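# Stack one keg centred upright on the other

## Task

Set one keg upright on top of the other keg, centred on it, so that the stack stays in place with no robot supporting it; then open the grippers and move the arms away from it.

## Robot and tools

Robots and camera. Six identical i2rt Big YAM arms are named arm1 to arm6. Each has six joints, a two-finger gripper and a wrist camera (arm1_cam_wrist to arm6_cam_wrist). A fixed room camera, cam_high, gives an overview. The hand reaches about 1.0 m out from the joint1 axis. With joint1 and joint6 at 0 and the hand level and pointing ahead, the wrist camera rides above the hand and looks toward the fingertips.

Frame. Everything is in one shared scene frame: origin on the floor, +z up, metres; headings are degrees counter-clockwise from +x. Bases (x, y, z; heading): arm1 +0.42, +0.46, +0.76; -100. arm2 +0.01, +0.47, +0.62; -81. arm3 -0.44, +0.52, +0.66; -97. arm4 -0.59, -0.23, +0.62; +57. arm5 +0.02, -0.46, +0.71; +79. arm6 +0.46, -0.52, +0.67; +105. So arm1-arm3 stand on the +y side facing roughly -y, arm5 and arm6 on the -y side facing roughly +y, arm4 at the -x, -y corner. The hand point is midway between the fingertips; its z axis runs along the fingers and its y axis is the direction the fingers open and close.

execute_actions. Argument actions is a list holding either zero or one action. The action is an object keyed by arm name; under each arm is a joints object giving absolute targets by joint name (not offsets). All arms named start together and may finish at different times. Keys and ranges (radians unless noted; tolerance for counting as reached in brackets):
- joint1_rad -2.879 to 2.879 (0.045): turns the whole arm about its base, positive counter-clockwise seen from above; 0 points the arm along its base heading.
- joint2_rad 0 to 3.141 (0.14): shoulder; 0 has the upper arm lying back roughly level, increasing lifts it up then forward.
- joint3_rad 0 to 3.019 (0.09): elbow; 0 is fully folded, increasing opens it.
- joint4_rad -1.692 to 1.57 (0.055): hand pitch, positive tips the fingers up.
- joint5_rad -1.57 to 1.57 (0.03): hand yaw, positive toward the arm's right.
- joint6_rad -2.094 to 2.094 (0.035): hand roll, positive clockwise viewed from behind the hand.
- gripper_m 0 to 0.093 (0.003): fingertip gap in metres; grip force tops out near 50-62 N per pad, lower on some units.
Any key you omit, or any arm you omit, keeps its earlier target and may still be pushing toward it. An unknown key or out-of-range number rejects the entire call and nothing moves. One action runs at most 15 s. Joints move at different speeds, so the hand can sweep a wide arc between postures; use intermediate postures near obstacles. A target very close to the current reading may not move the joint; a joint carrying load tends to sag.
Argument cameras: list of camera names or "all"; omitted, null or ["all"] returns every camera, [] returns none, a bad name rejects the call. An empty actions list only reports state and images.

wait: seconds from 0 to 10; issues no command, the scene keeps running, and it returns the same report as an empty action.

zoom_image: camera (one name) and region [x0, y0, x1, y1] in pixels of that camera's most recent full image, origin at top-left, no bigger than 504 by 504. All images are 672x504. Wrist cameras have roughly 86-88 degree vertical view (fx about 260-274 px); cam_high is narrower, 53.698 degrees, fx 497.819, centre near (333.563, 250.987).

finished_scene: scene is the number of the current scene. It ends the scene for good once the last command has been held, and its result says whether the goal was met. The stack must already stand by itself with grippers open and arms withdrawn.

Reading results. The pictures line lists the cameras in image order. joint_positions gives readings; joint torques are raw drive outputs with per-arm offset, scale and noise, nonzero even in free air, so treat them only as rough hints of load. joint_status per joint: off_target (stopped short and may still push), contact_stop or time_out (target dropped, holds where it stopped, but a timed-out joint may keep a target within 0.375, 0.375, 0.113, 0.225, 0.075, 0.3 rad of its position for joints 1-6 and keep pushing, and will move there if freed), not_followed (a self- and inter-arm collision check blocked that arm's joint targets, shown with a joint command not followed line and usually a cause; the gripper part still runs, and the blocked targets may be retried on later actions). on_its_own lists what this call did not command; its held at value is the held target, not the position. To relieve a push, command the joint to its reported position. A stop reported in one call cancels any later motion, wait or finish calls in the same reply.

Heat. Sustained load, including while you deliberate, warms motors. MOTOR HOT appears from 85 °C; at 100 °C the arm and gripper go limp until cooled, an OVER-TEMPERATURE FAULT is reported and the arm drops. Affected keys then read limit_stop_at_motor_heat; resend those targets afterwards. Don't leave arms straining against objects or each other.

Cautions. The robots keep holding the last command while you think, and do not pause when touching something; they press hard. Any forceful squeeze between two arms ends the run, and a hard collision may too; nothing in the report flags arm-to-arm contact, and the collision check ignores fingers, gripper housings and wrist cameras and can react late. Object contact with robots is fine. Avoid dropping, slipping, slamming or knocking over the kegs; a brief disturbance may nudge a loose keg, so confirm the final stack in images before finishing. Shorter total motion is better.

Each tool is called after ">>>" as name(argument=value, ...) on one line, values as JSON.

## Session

>>> execute_actions(actions=[])

Scene clock: 0.00 s.
Joint torques (N m, as the arm reports them, + toward a larger angle): no reading
arm1.joint_positions: joint1_rad=+0.356 joint2_rad=+0.559 joint3_rad=+1.366 joint4_rad=-1.345 joint5_rad=+0.091 joint6_rad=-0.411 gripper_m=+0.094
arm1.joint_status: not commanded
arm1.hand: x=+0.4489 y=+0.2415 z=+1.2926 quat_wxyz=(-0.271, -0.425, -0.762, +0.406) (m; scene frame)
arm2.joint_positions: joint1_rad=-0.267 joint2_rad=+0.618 joint3_rad=+1.471 joint4_rad=-1.477 joint5_rad=-0.141 joint6_rad=+0.293 gripper_m=+0.094
arm2.joint_status: not commanded
arm2.hand: x=+0.0117 y=+0.2677 z=+1.1691 quat_wxyz=(-0.390, -0.723, -0.516, +0.244) (m; scene frame)
arm3.joint_positions: joint1_rad=+0.165 joint2_rad=+0.618 joint3_rad=+1.464 joint4_rad=-1.231 joint5_rad=+0.201 joint6_rad=+0.487 gripper_m=+0.094
arm3.joint_status: not commanded
arm3.hand: x=-0.4660 y=+0.2910 z=+1.2616 quat_wxyz=(-0.441, -0.728, -0.390, +0.351) (m; scene frame)
arm4.joint_positions: joint1_rad=-0.416 joint2_rad=+0.547 joint3_rad=+1.331 joint4_rad=-1.403 joint5_rad=-0.039 joint6_rad=-0.504 gripper_m=+0.095
arm4.joint_status: not commanded
arm4.hand: x=-0.4206 y=-0.1098 z=+1.1327 quat_wxyz=(-0.455, +0.465, -0.759, -0.030) (m; scene frame)
arm5.joint_positions: joint1_rad=+0.286 joint2_rad=+0.617 joint3_rad=+1.450 joint4_rad=-1.174 joint5_rad=+0.244 joint6_rad=+0.094 gripper_m=+0.094
arm5.joint_status: not commanded
arm5.hand: x=+0.0303 y=-0.2196 z=+1.3139 quat_wxyz=(-0.444, +0.529, -0.619, -0.376) (m; scene frame)
arm6.joint_positions: joint1_rad=-0.117 joint2_rad=+0.543 joint3_rad=+1.341 joint4_rad=-1.526 joint5_rad=-0.193 joint6_rad=+0.499 gripper_m=+0.094
arm6.joint_status: not commanded
arm6.hand: x=+0.4006 y=-0.3479 z=+1.1692 quat_wxyz=(-0.103, +0.554, -0.720, -0.405) (m; scene frame)
pictures: arm1_cam_wrist, arm2_cam_wrist, arm3_cam_wrist, arm4_cam_wrist, arm5_cam_wrist, arm6_cam_wrist, cam_high
Images, in order (width x height): arm1_cam_wrist 672x504, arm2_cam_wrist 672x504, arm3_cam_wrist 672x504, arm4_cam_wrist 672x504, arm5_cam_wrist 672x504, arm6_cam_wrist 672x504, cam_high 672x504.

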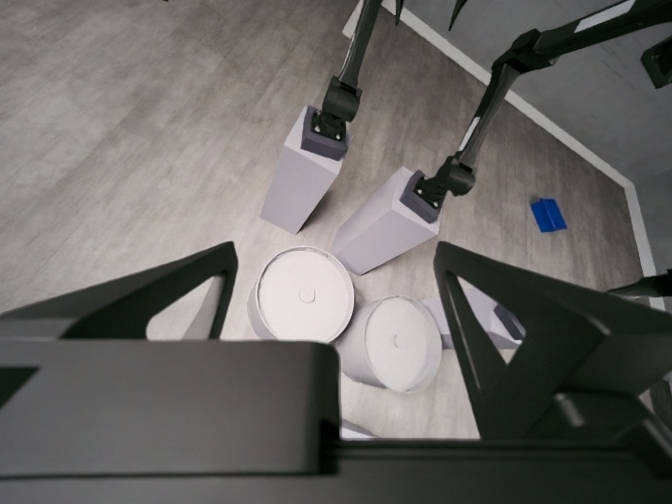

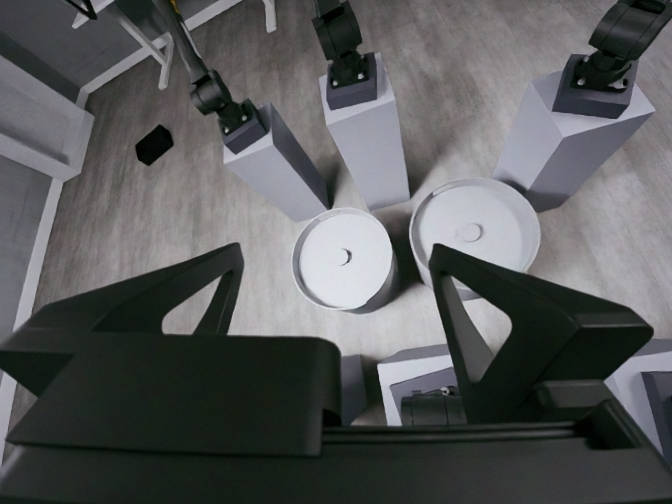

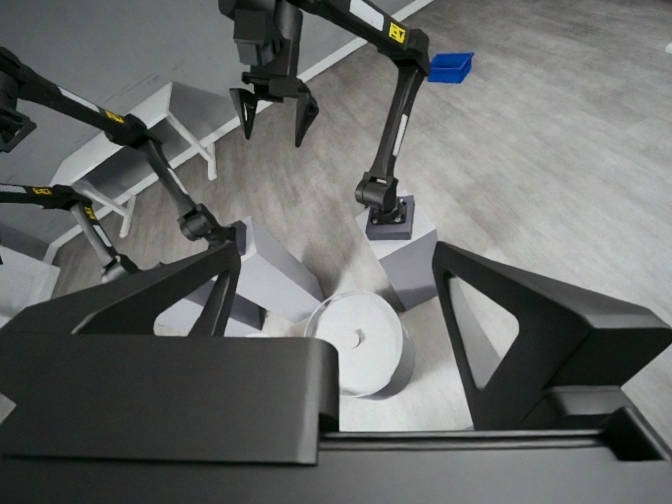

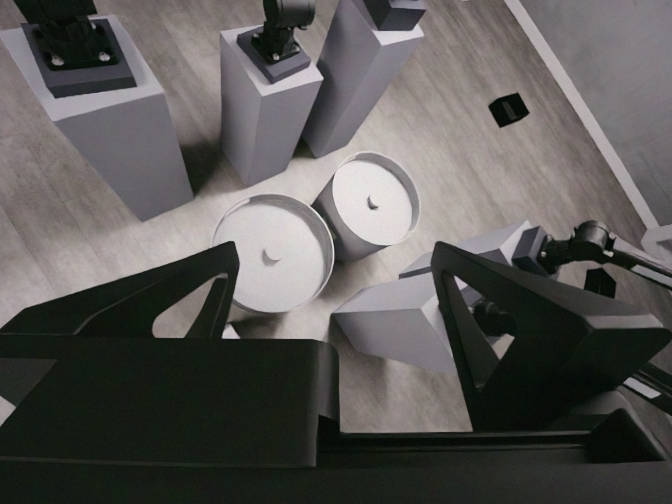

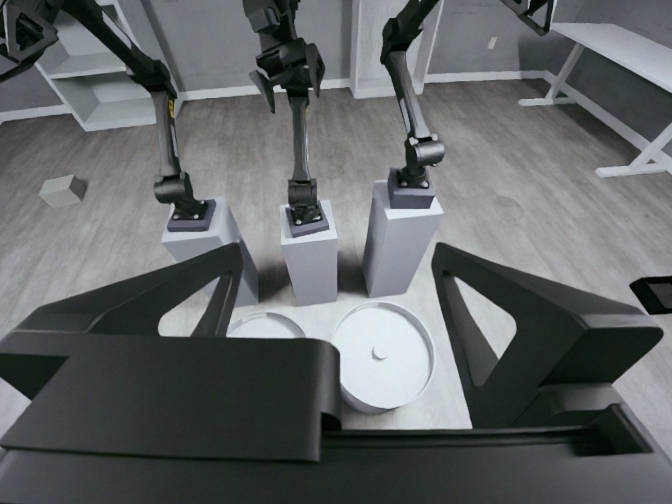

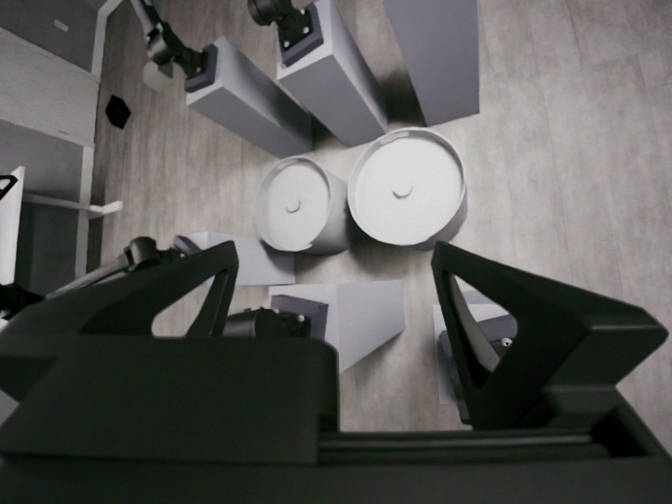

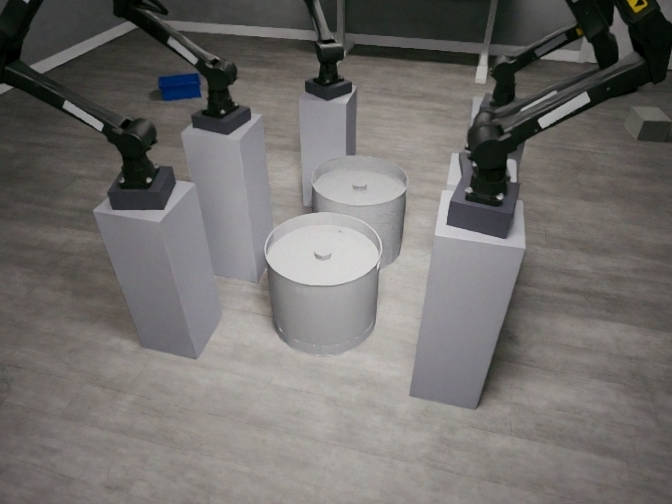

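>>> execute_actions(actions=[{"arm1":{"joints":{"joint3_rad":1.8}},"arm6":{"joints":{"joint3_rad":1.8}},"arm3":{"joints":{"joint1_rad":-0.3,"joint3_rad":1.9}},"arm4":{"joints":{"joint1_rad":0.3,"joint3_rad":1.9}},"arm2":{"joints":{"joint1_rad":-1.03,"joint2_rad":1.3,"joint3_rad":0.958,"joint4_rad":-1.2,"joint5_rad":0,"joint6_rad":0.36}},"arm5":{"joints":{"joint1_rad":0.8,"joint2_rad":1.4,"joint3_rad":0.745,"joint4_rad":-0.9,"joint5_rad":0,"joint6_rad":1.84}}}], cameras=[])

>>> execute_actions(actions=[{"arm2":{"joints":{"joint2_rad":2.245,"joint3_rad":1.0,"joint4_rad":-0.31}},"arm5":{"joints":{"joint2_rad":2.47,"joint3_rad":0.855,"joint4_rad":0.04}}}], cameras=["arm2_cam_wrist","arm5_cam_wrist"])

>>> execute_actions(actions=[{"arm2":{"joints":{"joint2_rad":2.37,"joint3_rad":1.04,"joint4_rad":-0.22}},"arm5":{"joints":{"joint2_rad":2.6,"joint3_rad":0.93,"joint4_rad":0.085}}}], cameras=["arm2_cam_wrist","arm5_cam_wrist"])

Scene clock: 17.40 s.
Joint torques (N m, as the arm reports them, + toward a larger angle): arm1=[-1.63  6.42  5.65  2.34 -0.02  0.08] | arm2=[  1.28 -10.38   9.93   0.8   -0.01   0.01] | arm3=[-0.61  5.97  5.1   2.23 -0.01 -0.11] | arm4=[1.35 8.3  3.97 1.83 0.06 0.1 ] | arm5=[ 0.63 -7.74  7.54  0.3   0.11  0.08] | arm6=[-1.05  5.99  5.98  2.43  0.    0.14]
arm1.joint_positions: joint1_rad=+0.356 joint2_rad=+0.557 joint3_rad=+1.794 joint4_rad=-1.345 joint5_rad=+0.091 joint6_rad=-0.411 gripper_m=+0.094
arm1.joint_status: all done
arm1.hand: x=+0.4304 y=+0.3432 z=+1.4779 quat_wxyz=(-0.385, -0.374, -0.649, +0.539) (m; scene frame)
arm2.joint_positions: joint1_rad=-1.031 joint2_rad=+1.310 joint3_rad=+0.933 joint4_rad=-1.209 joint5_rad=+0.000 joint6_rad=+0.346 gripper_m=+0.094
arm2.joint_status: all done
arm2.hand: x=-0.2520 y=+0.2520 z=+0.7464 quat_wxyz=(+0.003, -0.985, -0.174, -0.006) (m; scene frame)
arm3.joint_positions: joint1_rad=-0.287 joint2_rad=+0.611 joint3_rad=+1.894 joint4_rad=-1.231 joint5_rad=+0.201 joint6_rad=+0.487 gripper_m=+0.094
arm3.joint_status: all done
arm3.hand: x=-0.5123 y=+0.4446 z=+1.4432 quat_wxyz=(-0.482, -0.670, -0.155, +0.543) (m; scene frame)
arm4.joint_positions: joint1_rad=+0.293 joint2_rad=+0.532 joint3_rad=+1.894 joint4_rad=-1.403 joint5_rad=-0.039 joint6_rad=-0.504 gripper_m=+0.095
arm4.joint_status: all done
arm4.hand: x=-0.5788 y=-0.1689 z=+1.3653 quat_wxyz=(-0.632, +0.573, -0.444, -0.274) (m; scene frame)
arm5.joint_positions: joint1_rad=+0.805 joint2_rad=+1.409 joint3_rad=+0.723 joint4_rad=-0.903 joint5_rad=-0.001 joint6_rad=+1.830 gripper_m=+0.094
arm5.joint_status: all done
arm5.hand: x=-0.1656 y=-0.2001 z=+0.7315 quat_wxyz=(-0.009, +0.179, -0.984, +0.010) (m; scene frame)
arm6.joint_positions: joint1_rad=-0.117 joint2_rad=+0.540 joint3_rad=+1.786 joint4_rad=-1.526 joint5_rad=-0.193 joint6_rad=+0.499 gripper_m=+0.094
arm6.joint_status: all done
arm6.hand: x=+0.4148 y=-0.4409 z=+1.3511 quat_wxyz=(-0.198, +0.504, -0.617, -0.572) (m; scene frame)
pictures: none
No camera images: the call's "cameras" was empty. Leave "cameras" out to get every camera's image.

Scene clock: 19.03 s.
Joint torques (N m, as the arm reports them, + toward a larger angle): arm1=[-1.64  6.61  5.76  2.33 -0.02  0.08] | arm2=[  1.32 -18.21   4.33   1.08   0.     0.  ] | arm3=[-0.25  6.24  4.89  1.96 -0.02 -0.15] | arm4=[1.13 8.37 3.96 1.82 0.06 0.09] | arm5=[  0.6  -11.74  -0.07   0.65   0.13   0.1 ] | arm6=[-1.09  6.03  5.97  2.42  0.    0.15]
arm1.joint_positions: joint1_rad=+0.356 joint2_rad=+0.557 joint3_rad=+1.794 joint4_rad=-1.345 joint5_rad=+0.091 joint6_rad=-0.411 gripper_m=+0.094
arm1.joint_status: not commanded
arm1.hand: x=+0.4304 y=+0.3432 z=+1.4779 quat_wxyz=(-0.385, -0.374, -0.649, +0.539) (m; scene frame)
arm2.joint_positions: joint1_rad=-1.031 joint2_rad=+2.250 joint3_rad=+0.981 joint4_rad=-0.327 joint5_rad=+0.000 joint6_rad=+0.346 gripper_m=+0.094
arm2.joint_status: all done
arm2.hand: x=-0.3130 y=+0.2006 z=+0.3913 quat_wxyz=(+0.005, -0.985, -0.174, -0.010) (m; scene frame)
arm3.joint_positions: joint1_rad=-0.287 joint2_rad=+0.611 joint3_rad=+1.894 joint4_rad=-1.231 joint5_rad=+0.201 joint6_rad=+0.487 gripper_m=+0.094
arm3.joint_status: not commanded
arm3.hand: x=-0.5123 y=+0.4446 z=+1.4432 quat_wxyz=(-0.482, -0.670, -0.155, +0.543) (m; scene frame)
arm4.joint_positions: joint1_rad=+0.293 joint2_rad=+0.532 joint3_rad=+1.894 joint4_rad=-1.403 joint5_rad=-0.039 joint6_rad=-0.504 gripper_m=+0.095
arm4.joint_status: not commanded
arm4.hand: x=-0.5788 y=-0.1689 z=+1.3653 quat_wxyz=(-0.632, +0.573, -0.444, -0.274) (m; scene frame)
arm5.joint_positions: joint1_rad=+0.805 joint2_rad=+2.470 joint3_rad=+0.851 joint4_rad=+0.031 joint5_rad=-0.001 joint6_rad=+1.832 gripper_m=+0.094
arm5.joint_status: all done
arm5.hand: x=-0.1723 y=-0.1856 z=+0.3896 quat_wxyz=(-0.009, +0.179, -0.984, +0.010) (m; scene frame)
arm6.joint_positions: joint1_rad=-0.117 joint2_rad=+0.540 joint3_rad=+1.786 joint4_rad=-1.526 joint5_rad=-0.193 joint6_rad=+0.499 gripper_m=+0.094
arm6.joint_status: not commanded
arm6.hand: x=+0.4148 y=-0.4409 z=+1.3511 quat_wxyz=(-0.198, +0.504, -0.617, -0.572) (m; scene frame)
pictures: arm2_cam_wrist, arm5_cam_wrist
Images, in order (width x height): arm2_cam_wrist 672x504, arm5_cam_wrist 672x504.

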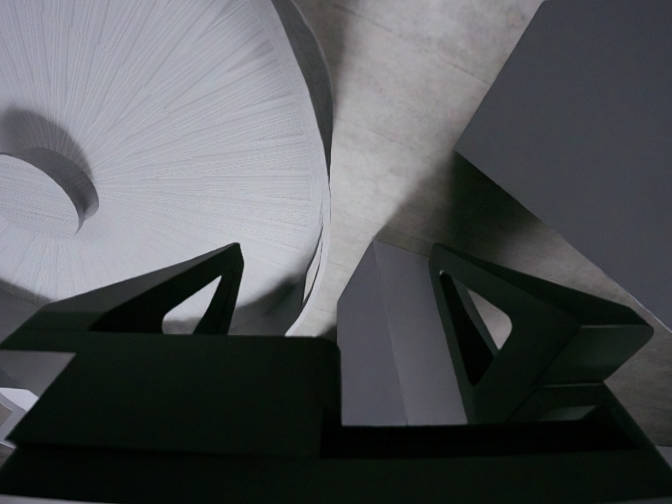

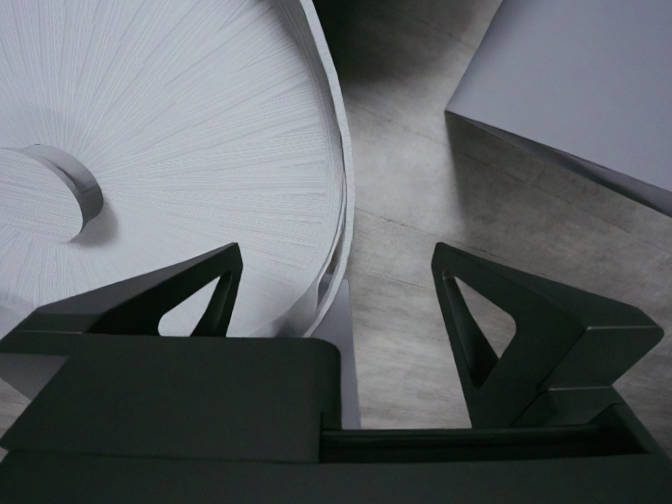

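Scene clock: 20.00 s.
Joint torques (N m, as the arm reports them, + toward a larger angle): arm1=[-1.66  6.63  5.75  2.34 -0.02  0.08] | arm2=[  0.81 -19.4    2.58   1.16   0.     0.  ] | arm3=[ 0.44  5.9   4.97  2.27 -0.03 -0.12] | arm4=[1.34 8.34 3.93 1.87 0.06 0.1 ] | arm5=[  0.6  -12.04  -0.66   0.35   0.12   0.09] | arm6=[-1.04  6.02  5.96  2.43  0.    0.14]
arm1.joint_positions: joint1_rad=+0.356 joint2_rad=+0.557 joint3_rad=+1.794 joint4_rad=-1.345 joint5_rad=+0.091 joint6_rad=-0.411 gripper_m=+0.094
arm1.joint_status: not commanded
arm1.hand: x=+0.4304 y=+0.3432 z=+1.4779 quat_wxyz=(-0.385, -0.374, -0.649, +0.539) (m; scene frame)
arm2.joint_positions: joint1_rad=-1.031 joint2_rad=+2.377 joint3_rad=+1.036 joint4_rad=-0.234 joint5_rad=+0.000 joint6_rad=+0.346 gripper_m=+0.094
arm2.joint_status: all done
arm2.hand: x=-0.3189 y=+0.1956 z=+0.3449 quat_wxyz=(+0.000, -0.985, -0.174, -0.001) (m; scene frame)
arm3.joint_positions: joint1_rad=-0.287 joint2_rad=+0.611 joint3_rad=+1.894 joint4_rad=-1.231 joint5_rad=+0.201 joint6_rad=+0.487 gripper_m=+0.094
arm3.joint_status: not commanded
arm3.hand: x=-0.5123 y=+0.4446 z=+1.4432 quat_wxyz=(-0.482, -0.670, -0.155, +0.543) (m; scene frame)
arm4.joint_positions: joint1_rad=+0.293 joint2_rad=+0.532 joint3_rad=+1.894 joint4_rad=-1.403 joint5_rad=-0.039 joint6_rad=-0.504 gripper_m=+0.095
arm4.joint_status: not commanded
arm4.hand: x=-0.5788 y=-0.1689 z=+1.3653 quat_wxyz=(-0.632, +0.573, -0.444, -0.274) (m; scene frame)
arm5.joint_positions: joint1_rad=+0.805 joint2_rad=+2.600 joint3_rad=+0.928 joint4_rad=+0.083 joint5_rad=-0.001 joint6_rad=+1.832 gripper_m=+0.094
arm5.joint_status: all done
arm5.hand: x=-0.1720 y=-0.1855 z=+0.3454 quat_wxyz=(-0.009, +0.179, -0.984, +0.011) (m; scene frame)
arm6.joint_positions: joint1_rad=-0.117 joint2_rad=+0.540 joint3_rad=+1.786 joint4_rad=-1.526 joint5_rad=-0.193 joint6_rad=+0.499 gripper_m=+0.094
arm6.joint_status: not commanded
arm6.hand: x=+0.4148 y=-0.4409 z=+1.3511 quat_wxyz=(-0.198, +0.504, -0.617, -0.572) (m; scene frame)
pictures: arm2_cam_wrist, arm5_cam_wrist
Images, in order (width x height): arm2_cam_wrist 672x504, arm5_cam_wrist 672x504.

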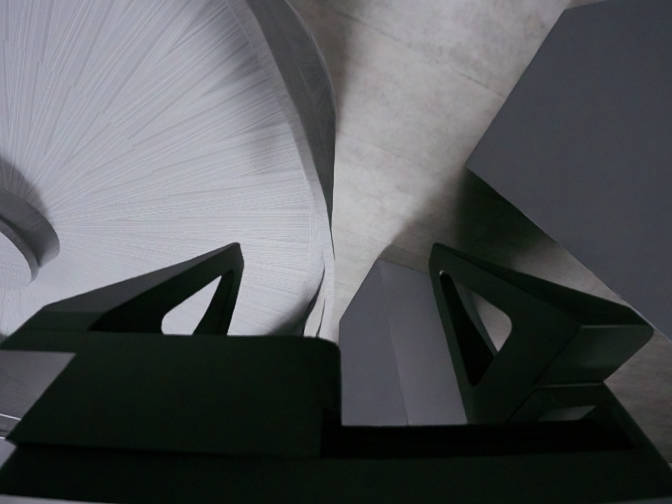

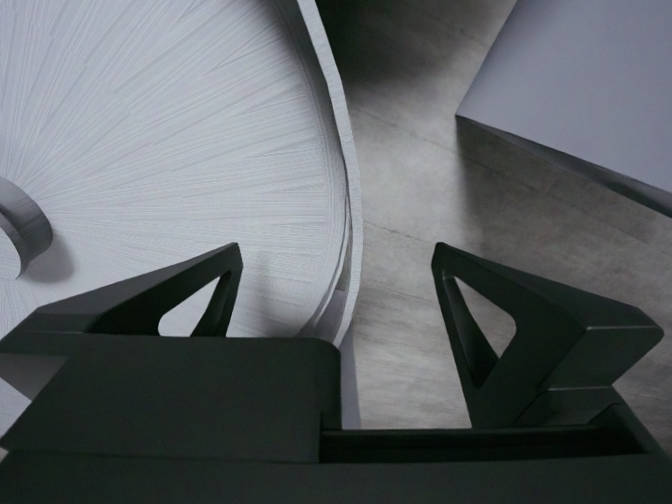

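>>> execute_actions(actions=[{"arm2":{"joints":{"joint1_rad":-1.0,"joint2_rad":2.47,"joint3_rad":1.065,"joint4_rad":-0.15,"joint6_rad":0.38}},"arm5":{"joints":{"joint2_rad":2.72,"joint3_rad":1.0,"joint4_rad":0.145}}}], cameras=[])

>>> execute_actions(actions=[{"arm2":{"joints":{"gripper_m":0}},"arm5":{"joints":{"gripper_m":0}}}], cameras=["arm5_cam_wrist"])

>>> execute_actions(actions=[{"arm2":{"joints":{"joint1_rad":-1.03,"joint2_rad":2.085,"joint3_rad":1.075,"joint4_rad":-0.25}},"arm5":{"joints":{"joint2_rad":2.355,"joint3_rad":0.9,"joint4_rad":0.08}}}], cameras=["arm5_cam_wrist"])

Scene clock: 31.37 s.
Joint torques (N m, as the arm reports them, + toward a larger angle): arm1=[-1.69  6.66  5.76  2.32 -0.01  0.08] | arm2=[  1.44 -17.24   2.08   1.23   0.03  -0.04] | arm3=[ 0.47  5.68  5.08  2.31  0.02 -0.15] | arm4=[1.24 8.34 3.95 1.84 0.05 0.1 ] | arm5=[  0.47 -10.76  -1.21   0.17   0.08   0.08] | arm6=[-1.08  6.    5.96  2.42  0.    0.14]
arm1.joint_positions: joint1_rad=+0.356 joint2_rad=+0.557 joint3_rad=+1.794 joint4_rad=-1.345 joint5_rad=+0.091 joint6_rad=-0.411 gripper_m=+0.094
arm1.joint_status: not commanded
arm1.hand: x=+0.4304 y=+0.3432 z=+1.4779 quat_wxyz=(-0.385, -0.374, -0.649, +0.539) (m; scene frame)
arm2.joint_positions: joint1_rad=-1.005 joint2_rad=+2.467 joint3_rad=+1.062 joint4_rad=-0.164 joint5_rad=-0.001 joint6_rad=+0.366 gripper_m=+0.094
arm2.joint_status: all done
arm2.hand: x=-0.3084 y=+0.1900 z=+0.3107 quat_wxyz=(-0.002, -0.984, -0.177, +0.001) (m; scene frame)
arm3.joint_positions: joint1_rad=-0.287 joint2_rad=+0.611 joint3_rad=+1.894 joint4_rad=-1.231 joint5_rad=+0.201 joint6_rad=+0.487 gripper_m=+0.094
arm3.joint_status: not commanded
arm3.hand: x=-0.5123 y=+0.4446 z=+1.4432 quat_wxyz=(-0.482, -0.670, -0.155, +0.543) (m; scene frame)
arm4.joint_positions: joint1_rad=+0.293 joint2_rad=+0.532 joint3_rad=+1.894 joint4_rad=-1.403 joint5_rad=-0.039 joint6_rad=-0.504 gripper_m=+0.095
arm4.joint_status: not commanded
arm4.hand: x=-0.5788 y=-0.1689 z=+1.3653 quat_wxyz=(-0.632, +0.573, -0.444, -0.274) (m; scene frame)
arm5.joint_positions: joint1_rad=+0.805 joint2_rad=+2.694 joint3_rad=+1.006 joint4_rad=+0.150 joint5_rad=+0.000 joint6_rad=+1.831 gripper_m=+0.094
arm5.joint_status: all done
arm5.hand: x=-0.1816 y=-0.1713 z=+0.3117 quat_wxyz=(+0.001, +0.179, -0.984, -0.012) (m; scene frame)
arm6.joint_positions: joint1_rad=-0.117 joint2_rad=+0.540 joint3_rad=+1.786 joint4_rad=-1.526 joint5_rad=-0.193 joint6_rad=+0.499 gripper_m=+0.094
arm6.joint_status: not commanded
arm6.hand: x=+0.4148 y=-0.4409 z=+1.3511 quat_wxyz=(-0.198, +0.504, -0.617, -0.572) (m; scene frame)
pictures: none
No camera images: the call's "cameras" was empty. Leave "cameras" out to get every camera's image.

Scene clock: 32.20 s.
Joint torques (N m, as the arm reports them, + toward a larger angle): arm1=[-1.66  6.59  5.77  2.32 -0.02  0.08] | arm2=[  2.44 -17.93   2.12   1.08  -0.36  -0.16] | arm3=[-0.18  6.14  5.07  2.04 -0.03 -0.18] | arm4=[1.2  8.31 3.98 1.86 0.06 0.1 ] | arm5=[  0.4  -11.06  -0.1    0.37   0.34  -0.23] | arm6=[-1.07  5.98  5.96  2.41  0.    0.14]
arm1.joint_positions: joint1_rad=+0.356 joint2_rad=+0.557 joint3_rad=+1.794 joint4_rad=-1.345 joint5_rad=+0.091 joint6_rad=-0.411 gripper_m=+0.094
arm1.joint_status: not commanded
arm1.hand: x=+0.4304 y=+0.3432 z=+1.4779 quat_wxyz=(-0.385, -0.374, -0.649, +0.539) (m; scene frame)
arm2.joint_positions: joint1_rad=-1.011 joint2_rad=+2.467 joint3_rad=+1.060 joint4_rad=-0.164 joint5_rad=+0.009 joint6_rad=+0.384 gripper_m=+0.001
arm2.joint_status: all done
arm2.hand: x=-0.3103 y=+0.1939 z=+0.3106 quat_wxyz=(+0.003, -0.986, -0.165, +0.003) (m; scene frame)
arm3.joint_positions: joint1_rad=-0.287 joint2_rad=+0.611 joint3_rad=+1.894 joint4_rad=-1.231 joint5_rad=+0.201 joint6_rad=+0.487 gripper_m=+0.094
arm3.joint_status: not commanded
arm3.hand: x=-0.5123 y=+0.4446 z=+1.4432 quat_wxyz=(-0.482, -0.670, -0.155, +0.543) (m; scene frame)
arm4.joint_positions: joint1_rad=+0.293 joint2_rad=+0.532 joint3_rad=+1.894 joint4_rad=-1.403 joint5_rad=-0.039 joint6_rad=-0.504 gripper_m=+0.095
arm4.joint_status: not commanded
arm4.hand: x=-0.5788 y=-0.1689 z=+1.3653 quat_wxyz=(-0.632, +0.573, -0.444, -0.274) (m; scene frame)
arm5.joint_positions: joint1_rad=+0.805 joint2_rad=+2.709 joint3_rad=+0.985 joint4_rad=+0.142 joint5_rad=-0.007 joint6_rad=+1.870 gripper_m=+0.001
arm5.joint_status: all done
arm5.hand: x=-0.1692 y=-0.1904 z=+0.3082 quat_wxyz=(-0.005, +0.160, -0.987, +0.009) (m; scene frame)
arm6.joint_positions: joint1_rad=-0.117 joint2_rad=+0.540 joint3_rad=+1.786 joint4_rad=-1.526 joint5_rad=-0.193 joint6_rad=+0.499 gripper_m=+0.094
arm6.joint_status: not commanded
arm6.hand: x=+0.4148 y=-0.4409 z=+1.3511 quat_wxyz=(-0.198, +0.504, -0.617, -0.572) (m; scene frame)
pictures: arm5_cam_wrist
Images, in order (width x height): arm5_cam_wrist 672x504.

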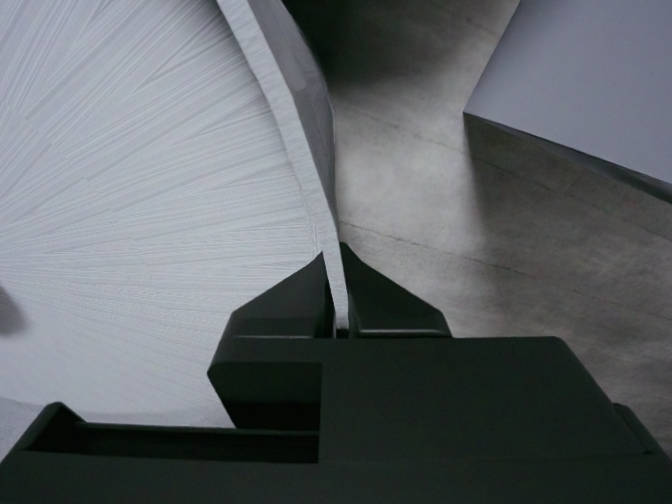

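Scene clock: 34.57 s.
Joint torques (N m, as the arm reports them, + toward a larger angle): arm1=[-1.66  6.59  5.76  2.34 -0.01  0.08] | arm2=[  1.81 -43.48   6.15   0.15  -0.12   0.07] | arm3=[-0.28  5.69  4.86  2.2  -0.05 -0.12] | arm4=[1.14 8.3  3.99 1.86 0.06 0.1 ] | arm5=[  0.89 -26.72  -2.09   0.     0.27  -0.17] | arm6=[-1.08  5.98  5.96  2.42  0.    0.14]
arm1.joint_positions: joint1_rad=+0.356 joint2_rad=+0.557 joint3_rad=+1.794 joint4_rad=-1.345 joint5_rad=+0.091 joint6_rad=-0.411 gripper_m=+0.094
arm1.joint_status: not commanded
arm1.hand: x=+0.4304 y=+0.3432 z=+1.4779 quat_wxyz=(-0.385, -0.374, -0.649, +0.539) (m; scene frame)
arm2.joint_positions: joint1_rad=-1.035 joint2_rad=+2.340 joint3_rad=+1.025 joint4_rad=-0.244 joint5_rad=+0.003 joint6_rad=+0.359 gripper_m=+0.001
arm2.joint_status: joint2_rad time_out (moved -0.126 of -0.382); the others done
arm2.on_its_own: joint2_rad reads +2.340 and still pushes toward +2.085 since a time_out
arm2.hand: x=-0.3249 y=+0.1937 z=+0.3591 quat_wxyz=(-0.003, -0.986, -0.166, +0.006) (m; scene frame)
arm3.joint_positions: joint1_rad=-0.287 joint2_rad=+0.611 joint3_rad=+1.894 joint4_rad=-1.231 joint5_rad=+0.201 joint6_rad=+0.487 gripper_m=+0.094
arm3.joint_status: not commanded
arm3.hand: x=-0.5123 y=+0.4446 z=+1.4432 quat_wxyz=(-0.482, -0.670, -0.155, +0.543) (m; scene frame)
arm4.joint_positions: joint1_rad=+0.293 joint2_rad=+0.532 joint3_rad=+1.894 joint4_rad=-1.403 joint5_rad=-0.039 joint6_rad=-0.504 gripper_m=+0.095
arm4.joint_status: not commanded
arm4.hand: x=-0.5788 y=-0.1689 z=+1.3653 quat_wxyz=(-0.632, +0.573, -0.444, -0.274) (m; scene frame)
arm5.joint_positions: joint1_rad=+0.803 joint2_rad=+2.587 joint3_rad=+0.919 joint4_rad=+0.087 joint5_rad=-0.005 joint6_rad=+1.862 gripper_m=+0.001
arm5.joint_status: joint2_rad time_out (moved -0.122 of -0.354); the others done
arm5.on_its_own: joint2_rad reads +2.587 and still pushes toward +2.355 since a time_out
arm5.hand: x=-0.1729 y=-0.1840 z=+0.3500 quat_wxyz=(-0.006, +0.163, -0.987, +0.008) (m; scene frame)
arm6.joint_positions: joint1_rad=-0.117 joint2_rad=+0.540 joint3_rad=+1.786 joint4_rad=-1.526 joint5_rad=-0.193 joint6_rad=+0.499 gripper_m=+0.094
arm6.joint_status: not commanded
arm6.hand: x=+0.4148 y=-0.4409 z=+1.3511 quat_wxyz=(-0.198, +0.504, -0.617, -0.572) (m; scene frame)
pictures: arm5_cam_wrist
Images, in order (width x height): arm5_cam_wrist 672x504.

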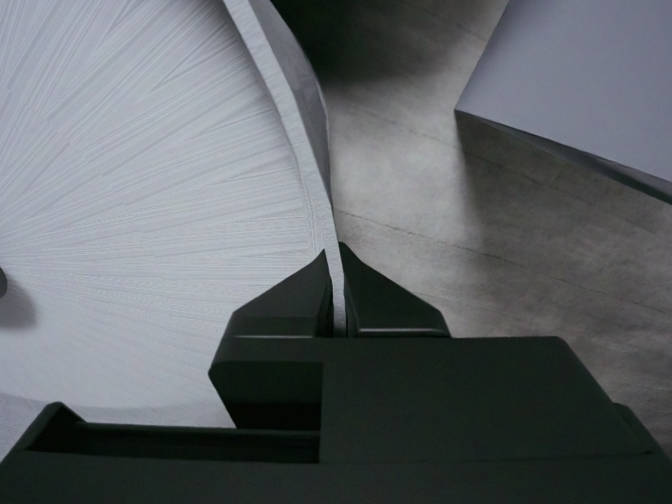

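>>> execute_actions(actions=[{"arm2":{"joints":{"joint1_rad":-1.04,"joint2_rad":1.78,"joint3_rad":1.05,"joint4_rad":-0.5,"joint6_rad":0.36}},"arm5":{"joints":{"joint2_rad":1.98,"joint3_rad":0.785,"joint4_rad":-0.13,"joint6_rad":1.87}}}], cameras=["arm5_cam_wrist","arm2_cam_wrist"])

Scene clock: 51.27 s.
Joint torques (N m, as the arm reports them, + toward a larger angle): arm1=[-1.67  6.61  5.76  2.33 -0.02  0.09] | arm2=[  2.01 -40.22  12.     0.5   -0.01   0.01] | arm3=[-0.37  6.16  4.88  2.3  -0.03 -0.15] | arm4=[1.3  8.25 3.99 1.86 0.06 0.1 ] | arm5=[  0.58 -24.     3.72   0.13   0.17  -0.01] | arm6=[-1.09  6.03  5.97  2.43  0.    0.14]
arm1.joint_positions: joint1_rad=+0.356 joint2_rad=+0.557 joint3_rad=+1.794 joint4_rad=-1.345 joint5_rad=+0.091 joint6_rad=-0.411 gripper_m=+0.094
arm1.joint_status: not commanded
arm1.hand: x=+0.4304 y=+0.3432 z=+1.4779 quat_wxyz=(-0.385, -0.374, -0.649, +0.539) (m; scene frame)
arm2.joint_positions: joint1_rad=-1.051 joint2_rad=+2.010 joint3_rad=+0.951 joint4_rad=-0.497 joint5_rad=+0.000 joint6_rad=+0.341 gripper_m=+0.001
arm2.joint_status: joint2_rad time_out (moved -0.331 of -0.560); joint3_rad time_out (moved -0.074 of +0.025); the others done
arm2.on_its_own: joint2_rad reads +2.010 and still pushes toward +1.780 since a time_out; joint3_rad reads +0.951 and still pushes toward +1.050 since a time_out
arm2.hand: x=-0.3298 y=+0.1980 z=+0.4848 quat_wxyz=(-0.004, -0.986, -0.166, +0.007) (m; scene frame)
arm3.joint_positions: joint1_rad=-0.287 joint2_rad=+0.611 joint3_rad=+1.894 joint4_rad=-1.231 joint5_rad=+0.201 joint6_rad=+0.487 gripper_m=+0.094
arm3.joint_status: not commanded
arm3.hand: x=-0.5123 y=+0.4446 z=+1.4432 quat_wxyz=(-0.482, -0.670, -0.155, +0.543) (m; scene frame)
arm4.joint_positions: joint1_rad=+0.293 joint2_rad=+0.532 joint3_rad=+1.894 joint4_rad=-1.403 joint5_rad=-0.039 joint6_rad=-0.504 gripper_m=+0.095
arm4.joint_status: not commanded
arm4.hand: x=-0.5788 y=-0.1689 z=+1.3653 quat_wxyz=(-0.632, +0.573, -0.444, -0.274) (m; scene frame)
arm5.joint_positions: joint1_rad=+0.807 joint2_rad=+2.184 joint3_rad=+0.745 joint4_rad=-0.128 joint5_rad=-0.002 joint6_rad=+1.873 gripper_m=+0.001
arm5.joint_status: joint2_rad time_out (moved -0.403 of -0.607); the others done
arm5.on_its_own: joint2_rad reads +2.184 and still pushes toward +1.980 since a time_out
arm5.hand: x=-0.1789 y=-0.1792 z=+0.4803 quat_wxyz=(-0.004, +0.160, -0.987, +0.001) (m; scene frame)
arm6.joint_positions: joint1_rad=-0.117 joint2_rad=+0.540 joint3_rad=+1.786 joint4_rad=-1.526 joint5_rad=-0.193 joint6_rad=+0.499 gripper_m=+0.094
arm6.joint_status: not commanded
arm6.hand: x=+0.4148 y=-0.4409 z=+1.3511 quat_wxyz=(-0.198, +0.504, -0.617, -0.572) (m; scene frame)
pictures: arm2_cam_wrist, arm5_cam_wrist
Images, in order (width x height): arm2_cam_wrist 672x504, arm5_cam_wrist 672x504.

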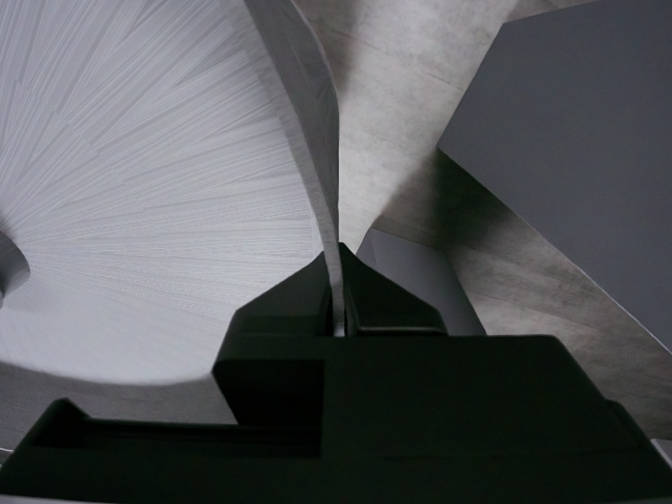

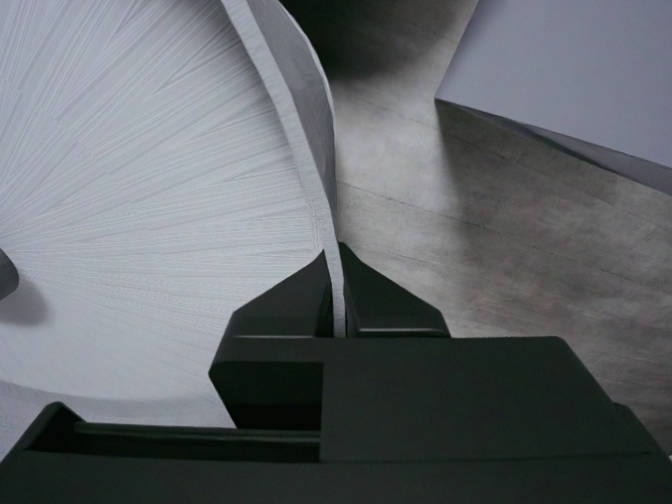

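>>> execute_actions(actions=[{"arm2":{"joints":{"joint2_rad":1.5,"joint3_rad":1.13,"joint4_rad":-0.81}},"arm5":{"joints":{"joint2_rad":1.59,"joint3_rad":0.8,"joint4_rad":-0.47}}}], cameras=["arm2_cam_wrist"])

Scene clock: 60.63 s.
Joint torques (N m, as the arm reports them, + toward a larger angle): arm1=[-1.65  6.58  5.77  2.33 -0.02  0.08] | arm2=[  1.68 -36.48  16.07   0.61   0.15  -0.15] | arm3=[-0.13  5.5   5.03  2.17 -0.05 -0.14] | arm4=[1.22 8.41 3.98 1.86 0.06 0.1 ] | arm5=[  0.79 -21.91  10.63   0.18  -0.09  -0.13] | arm6=[-1.12  5.99  5.96  2.42  0.    0.14]
arm1.joint_positions: joint1_rad=+0.356 joint2_rad=+0.557 joint3_rad=+1.794 joint4_rad=-1.345 joint5_rad=+0.091 joint6_rad=-0.411 gripper_m=+0.094
arm1.joint_status: not commanded
arm1.hand: x=+0.4304 y=+0.3432 z=+1.4779 quat_wxyz=(-0.385, -0.374, -0.649, +0.539) (m; scene frame)
arm2.joint_positions: joint1_rad=-1.050 joint2_rad=+1.714 joint3_rad=+0.960 joint4_rad=-0.809 joint5_rad=-0.004 joint6_rad=+0.360 gripper_m=+0.001
arm2.joint_status: joint2_rad time_out (moved -0.296 of -0.510); joint3_rad time_out (moved +0.009 of +0.179); the others done
arm2.on_its_own: joint2_rad reads +1.714 and still pushes toward +1.500 since a time_out; joint3_rad reads +0.960 and still pushes toward +1.085 since a time_out
arm2.hand: x=-0.3202 y=+0.2046 z=+0.6076 quat_wxyz=(-0.005, -0.988, -0.157, +0.003) (m; scene frame)
arm3.joint_positions: joint1_rad=-0.287 joint2_rad=+0.611 joint3_rad=+1.894 joint4_rad=-1.231 joint5_rad=+0.201 joint6_rad=+0.487 gripper_m=+0.094
arm3.joint_status: not commanded
arm3.hand: x=-0.5123 y=+0.4446 z=+1.4432 quat_wxyz=(-0.482, -0.670, -0.155, +0.543) (m; scene frame)
arm4.joint_positions: joint1_rad=+0.293 joint2_rad=+0.532 joint3_rad=+1.894 joint4_rad=-1.403 joint5_rad=-0.039 joint6_rad=-0.504 gripper_m=+0.095
arm4.joint_status: not commanded
arm4.hand: x=-0.5788 y=-0.1689 z=+1.3653 quat_wxyz=(-0.632, +0.573, -0.444, -0.274) (m; scene frame)
arm5.joint_positions: joint1_rad=+0.802 joint2_rad=+1.785 joint3_rad=+0.696 joint4_rad=-0.467 joint5_rad=+0.005 joint6_rad=+1.887 gripper_m=+0.001
arm5.joint_status: joint2_rad time_out (moved -0.399 of -0.594); joint3_rad time_out (moved -0.048 of +0.055); the others done
arm5.on_its_own: joint2_rad reads +1.785 and still pushes toward +1.590 since a time_out; joint3_rad reads +0.696 and still pushes toward +0.800 since a time_out
arm5.hand: x=-0.1801 y=-0.1747 z=+0.6055 quat_wxyz=(-0.005, +0.150, -0.989, -0.006) (m; scene frame)
arm6.joint_positions: joint1_rad=-0.117 joint2_rad=+0.540 joint3_rad=+1.786 joint4_rad=-1.526 joint5_rad=-0.193 joint6_rad=+0.499 gripper_m=+0.094
arm6.joint_status: not commanded
arm6.hand: x=+0.4148 y=-0.4409 z=+1.3511 quat_wxyz=(-0.198, +0.504, -0.617, -0.572) (m; scene frame)
pictures: arm2_cam_wrist
Images, in order (width x height): arm2_cam_wrist 672x504.

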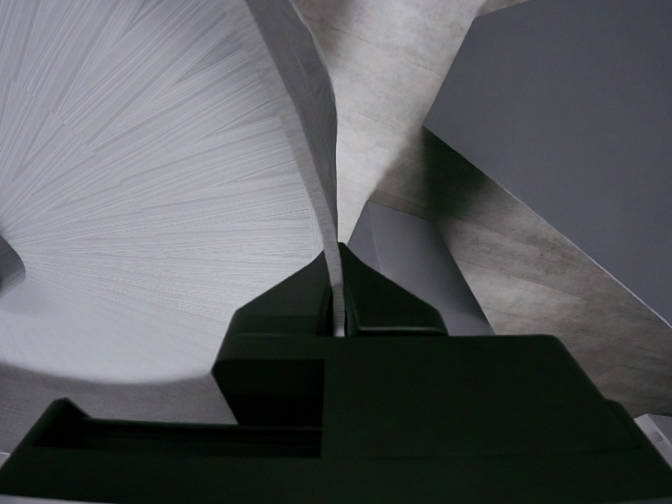

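>>> execute_actions(actions=[{"arm2":{"joints":{"joint2_rad":1.3,"joint3_rad":1.39,"joint4_rad":-1.17}},"arm5":{"joints":{"joint2_rad":1.25,"joint3_rad":0.98,"joint4_rad":-0.89}}}], cameras=["arm2_cam_wrist"])

Scene clock: 68.00 s.
Joint torques (N m, as the arm reports them, + toward a larger angle): arm1=[-1.61  6.63  5.77  2.34 -0.02  0.08] | arm2=[  0.26 -33.81  19.2   -0.49   0.67  -0.58] | arm3=[ 0.61  6.1   4.94  2.02 -0.01 -0.11] | arm4=[1.11 8.37 3.95 1.85 0.06 0.09] | arm5=[  1.94 -19.49  15.34  -1.13  -0.46  -0.19] | arm6=[-1.05  5.99  5.96  2.43  0.    0.14]
arm1.joint_positions: joint1_rad=+0.356 joint2_rad=+0.557 joint3_rad=+1.794 joint4_rad=-1.345 joint5_rad=+0.091 joint6_rad=-0.411 gripper_m=+0.094
arm1.joint_status: not commanded
arm1.hand: x=+0.4304 y=+0.3432 z=+1.4779 quat_wxyz=(-0.385, -0.374, -0.649, +0.539) (m; scene frame)
arm2.joint_positions: joint1_rad=-1.023 joint2_rad=+1.501 joint3_rad=+1.073 joint4_rad=-1.148 joint5_rad=-0.019 joint6_rad=+0.402 gripper_m=+0.001
arm2.joint_status: joint2_rad time_out (moved -0.213 of -0.414); joint3_rad time_out (moved +0.113 of +0.430); the others done
arm2.on_its_own: joint2_rad reads +1.501 and still pushes toward +1.300 since a time_out; joint3_rad reads +1.073 and still pushes toward +1.221 since a time_out (your +1.390 is given up)
arm2.hand: x=-0.3003 y=+0.2034 z=+0.7279 quat_wxyz=(-0.008, -0.989, -0.150, -0.006) (m; scene frame)
arm3.joint_positions: joint1_rad=-0.287 joint2_rad=+0.611 joint3_rad=+1.894 joint4_rad=-1.231 joint5_rad=+0.201 joint6_rad=+0.487 gripper_m=+0.094
arm3.joint_status: not commanded
arm3.hand: x=-0.5123 y=+0.4446 z=+1.4432 quat_wxyz=(-0.482, -0.670, -0.155, +0.543) (m; scene frame)
arm4.joint_positions: joint1_rad=+0.293 joint2_rad=+0.532 joint3_rad=+1.894 joint4_rad=-1.403 joint5_rad=-0.039 joint6_rad=-0.504 gripper_m=+0.095
arm4.joint_status: not commanded
arm4.hand: x=-0.5788 y=-0.1689 z=+1.3653 quat_wxyz=(-0.632, +0.573, -0.444, -0.274) (m; scene frame)
arm5.joint_positions: joint1_rad=+0.789 joint2_rad=+1.437 joint3_rad=+0.748 joint4_rad=-0.858 joint5_rad=+0.013 joint6_rad=+1.894 gripper_m=+0.001
arm5.joint_status: joint2_rad time_out (moved -0.349 of -0.535); joint3_rad time_out (moved +0.052 of +0.284); the others done
arm5.on_its_own: joint2_rad reads +1.437 and still pushes toward +1.250 since a time_out; joint3_rad reads +0.748 and still pushes toward +0.886 since a time_out (your +0.980 is given up)
arm5.hand: x=-0.1710 y=-0.1791 z=+0.7304 quat_wxyz=(-0.006, +0.140, -0.990, -0.012) (m; scene frame)
arm6.joint_positions: joint1_rad=-0.117 joint2_rad=+0.540 joint3_rad=+1.786 joint4_rad=-1.526 joint5_rad=-0.193 joint6_rad=+0.499 gripper_m=+0.094
arm6.joint_status: not commanded
arm6.hand: x=+0.4148 y=-0.4409 z=+1.3511 quat_wxyz=(-0.198, +0.504, -0.617, -0.572) (m; scene frame)
pictures: arm2_cam_wrist
Images, in order (width x height): arm2_cam_wrist 672x504.

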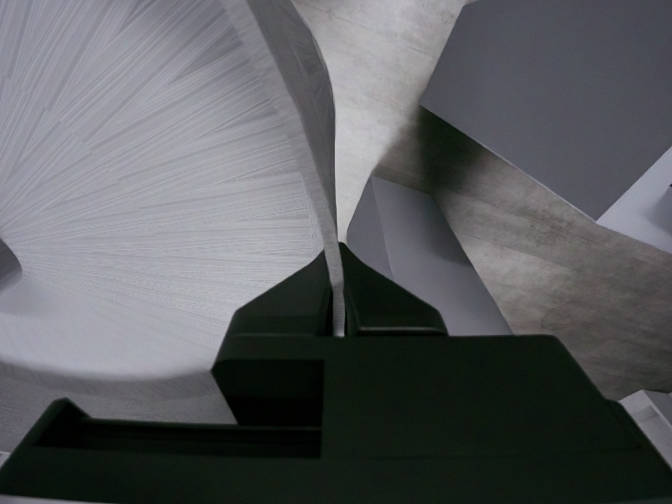

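>>> execute_actions(actions=[{"arm2":{"joints":{"joint1_rad":-0.896,"joint2_rad":1.185,"joint3_rad":1.21,"joint4_rad":-1.16,"joint6_rad":0.505}},"arm5":{"joints":{"joint1_rad":0.585,"joint2_rad":1.16,"joint3_rad":0.855,"joint6_rad":1.655}}}], cameras=["arm2_cam_wrist"])

Scene clock: 80.27 s.
Joint torques (N m, as the arm reports them, + toward a larger angle): arm1=[-1.62  6.64  5.76  2.33 -0.01  0.08] | arm2=[  0.6  -32.47  19.87  -0.16   0.29  -0.22] | arm3=[-0.29  5.95  4.75  2.   -0.01 -0.12] | arm4=[1.25 8.33 3.98 1.84 0.06 0.09] | arm5=[  0.85 -18.18  15.26  -0.85  -0.27  -0.1 ] | arm6=[-1.08  6.    5.96  2.42  0.    0.14]
arm1.joint_positions: joint1_rad=+0.356 joint2_rad=+0.557 joint3_rad=+1.794 joint4_rad=-1.345 joint5_rad=+0.091 joint6_rad=-0.411 gripper_m=+0.094
arm1.joint_status: not commanded
arm1.hand: x=+0.4304 y=+0.3432 z=+1.4779 quat_wxyz=(-0.385, -0.374, -0.649, +0.539) (m; scene frame)
arm2.joint_positions: joint1_rad=-0.889 joint2_rad=+1.398 joint3_rad=+0.970 joint4_rad=-1.141 joint5_rad=-0.008 joint6_rad=+0.512 gripper_m=+0.001
arm2.joint_status: joint2_rad time_out (moved -0.103 of -0.316); joint3_rad time_out (moved -0.103 of +0.137); the others done
arm2.on_its_own: joint2_rad reads +1.398 and still pushes toward +1.185 since a time_out; joint3_rad reads +0.970 and still pushes toward +1.126 since a time_out
arm2.hand: x=-0.2379 y=+0.1934 z=+0.7302 quat_wxyz=(-0.005, -0.987, -0.162, -0.001) (m; scene frame)
arm3.joint_positions: joint1_rad=-0.287 joint2_rad=+0.611 joint3_rad=+1.894 joint4_rad=-1.231 joint5_rad=+0.201 joint6_rad=+0.487 gripper_m=+0.094
arm3.joint_status: not commanded
arm3.hand: x=-0.5123 y=+0.4446 z=+1.4432 quat_wxyz=(-0.482, -0.670, -0.155, +0.543) (m; scene frame)
arm4.joint_positions: joint1_rad=+0.293 joint2_rad=+0.532 joint3_rad=+1.894 joint4_rad=-1.403 joint5_rad=-0.039 joint6_rad=-0.504 gripper_m=+0.095
arm4.joint_status: not commanded
arm4.hand: x=-0.5788 y=-0.1689 z=+1.3653 quat_wxyz=(-0.632, +0.573, -0.444, -0.274) (m; scene frame)
arm5.joint_positions: joint1_rad=+0.587 joint2_rad=+1.347 joint3_rad=+0.649 joint4_rad=-0.863 joint5_rad=+0.008 joint6_rad=+1.669 gripper_m=+0.001
arm5.joint_status: joint2_rad time_out (moved -0.089 of -0.277); joint3_rad time_out (moved -0.099 of +0.107); the others done
arm5.on_its_own: joint2_rad reads +1.347 and still pushes toward +1.160 since a time_out; joint3_rad reads +0.649 and still pushes toward +0.786 since a time_out
arm5.hand: x=-0.0956 y=-0.1842 z=+0.7284 quat_wxyz=(-0.009, +0.151, -0.988, -0.004) (m; scene frame)
arm6.joint_positions: joint1_rad=-0.117 joint2_rad=+0.540 joint3_rad=+1.786 joint4_rad=-1.526 joint5_rad=-0.193 joint6_rad=+0.499 gripper_m=+0.094
arm6.joint_status: not commanded
arm6.hand: x=+0.4148 y=-0.4409 z=+1.3511 quat_wxyz=(-0.198, +0.504, -0.617, -0.572) (m; scene frame)
pictures: arm2_cam_wrist
Images, in order (width x height): arm2_cam_wrist 672x504.

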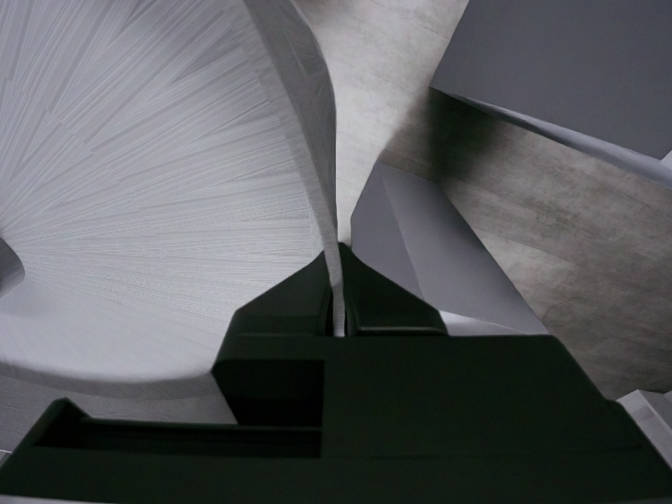

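>>> execute_actions(actions=[{"arm2":{"joints":{"joint1_rad":-0.703,"joint2_rad":1.08,"joint3_rad":1.1,"joint6_rad":0.697}},"arm5":{"joints":{"joint1_rad":0.314,"joint2_rad":1.105,"joint3_rad":0.8,"joint6_rad":1.385}}}], cameras=["arm5_cam_wrist"])

Scene clock: 90.13 s.
Joint torques (N m, as the arm reports them, + toward a larger angle): arm1=[-1.6   6.63  5.76  2.34 -0.02  0.08] | arm2=[  0.86 -26.59  20.3   -0.21   0.4   -0.25] | arm3=[ 0.04  5.85  4.87  2.29 -0.03 -0.14] | arm4=[1.16 8.19 4.03 1.85 0.05 0.11] | arm5=[  1.25 -16.32  15.11  -0.86   0.32  -0.02] | arm6=[-1.08  5.99  5.97  2.42  0.    0.15]
arm1.joint_positions: joint1_rad=+0.356 joint2_rad=+0.557 joint3_rad=+1.794 joint4_rad=-1.345 joint5_rad=+0.091 joint6_rad=-0.411 gripper_m=+0.094
arm1.joint_status: not commanded
arm1.hand: x=+0.4304 y=+0.3432 z=+1.4779 quat_wxyz=(-0.385, -0.374, -0.649, +0.539) (m; scene frame)
arm2.joint_positions: joint1_rad=-0.699 joint2_rad=+1.255 joint3_rad=+0.839 joint4_rad=-1.140 joint5_rad=-0.009 joint6_rad=+0.708 gripper_m=+0.001
arm2.joint_status: joint2_rad time_out (moved -0.142 of -0.318); joint3_rad time_out (moved -0.131 of +0.130); the others done
arm2.on_its_own: joint2_rad reads +1.255 and still pushes toward +1.080 since a time_out; joint3_rad reads +0.839 and still pushes toward +1.002 since a time_out (your +1.100 is given up)
arm2.hand: x=-0.1553 y=+0.1943 z=+0.7304 quat_wxyz=(-0.009, -0.987, -0.159, +0.002) (m; scene frame)
arm3.joint_positions: joint1_rad=-0.287 joint2_rad=+0.611 joint3_rad=+1.894 joint4_rad=-1.231 joint5_rad=+0.201 joint6_rad=+0.487 gripper_m=+0.094
arm3.joint_status: not commanded
arm3.hand: x=-0.5123 y=+0.4446 z=+1.4432 quat_wxyz=(-0.482, -0.670, -0.155, +0.543) (m; scene frame)
arm4.joint_positions: joint1_rad=+0.293 joint2_rad=+0.532 joint3_rad=+1.894 joint4_rad=-1.403 joint5_rad=-0.039 joint6_rad=-0.504 gripper_m=+0.095
arm4.joint_status: not commanded
arm4.hand: x=-0.5788 y=-0.1689 z=+1.3653 quat_wxyz=(-0.632, +0.573, -0.444, -0.274) (m; scene frame)
arm5.joint_positions: joint1_rad=+0.313 joint2_rad=+1.274 joint3_rad=+0.591 joint4_rad=-0.859 joint5_rad=-0.007 joint6_rad=+1.389 gripper_m=+0.002
arm5.joint_status: joint2_rad time_out (moved -0.074 of -0.242); joint3_rad time_out (moved -0.057 of +0.151); the others done
arm5.on_its_own: joint2_rad reads +1.274 and still pushes toward +1.105 since a time_out; joint3_rad reads +0.591 and still pushes toward +0.724 since a time_out
arm5.hand: x=-0.0169 y=-0.1829 z=+0.7317 quat_wxyz=(-0.003, +0.155, -0.988, -0.012) (m; scene frame)
arm6.joint_positions: joint1_rad=-0.117 joint2_rad=+0.540 joint3_rad=+1.786 joint4_rad=-1.526 joint5_rad=-0.193 joint6_rad=+0.499 gripper_m=+0.094
arm6.joint_status: not commanded
arm6.hand: x=+0.4148 y=-0.4409 z=+1.3511 quat_wxyz=(-0.198, +0.504, -0.617, -0.572) (m; scene frame)
pictures: arm5_cam_wrist
Images, in order (width x height): arm5_cam_wrist 672x504.

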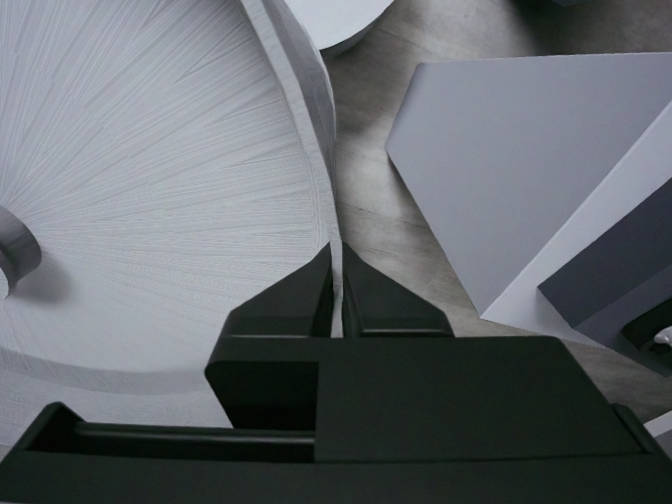

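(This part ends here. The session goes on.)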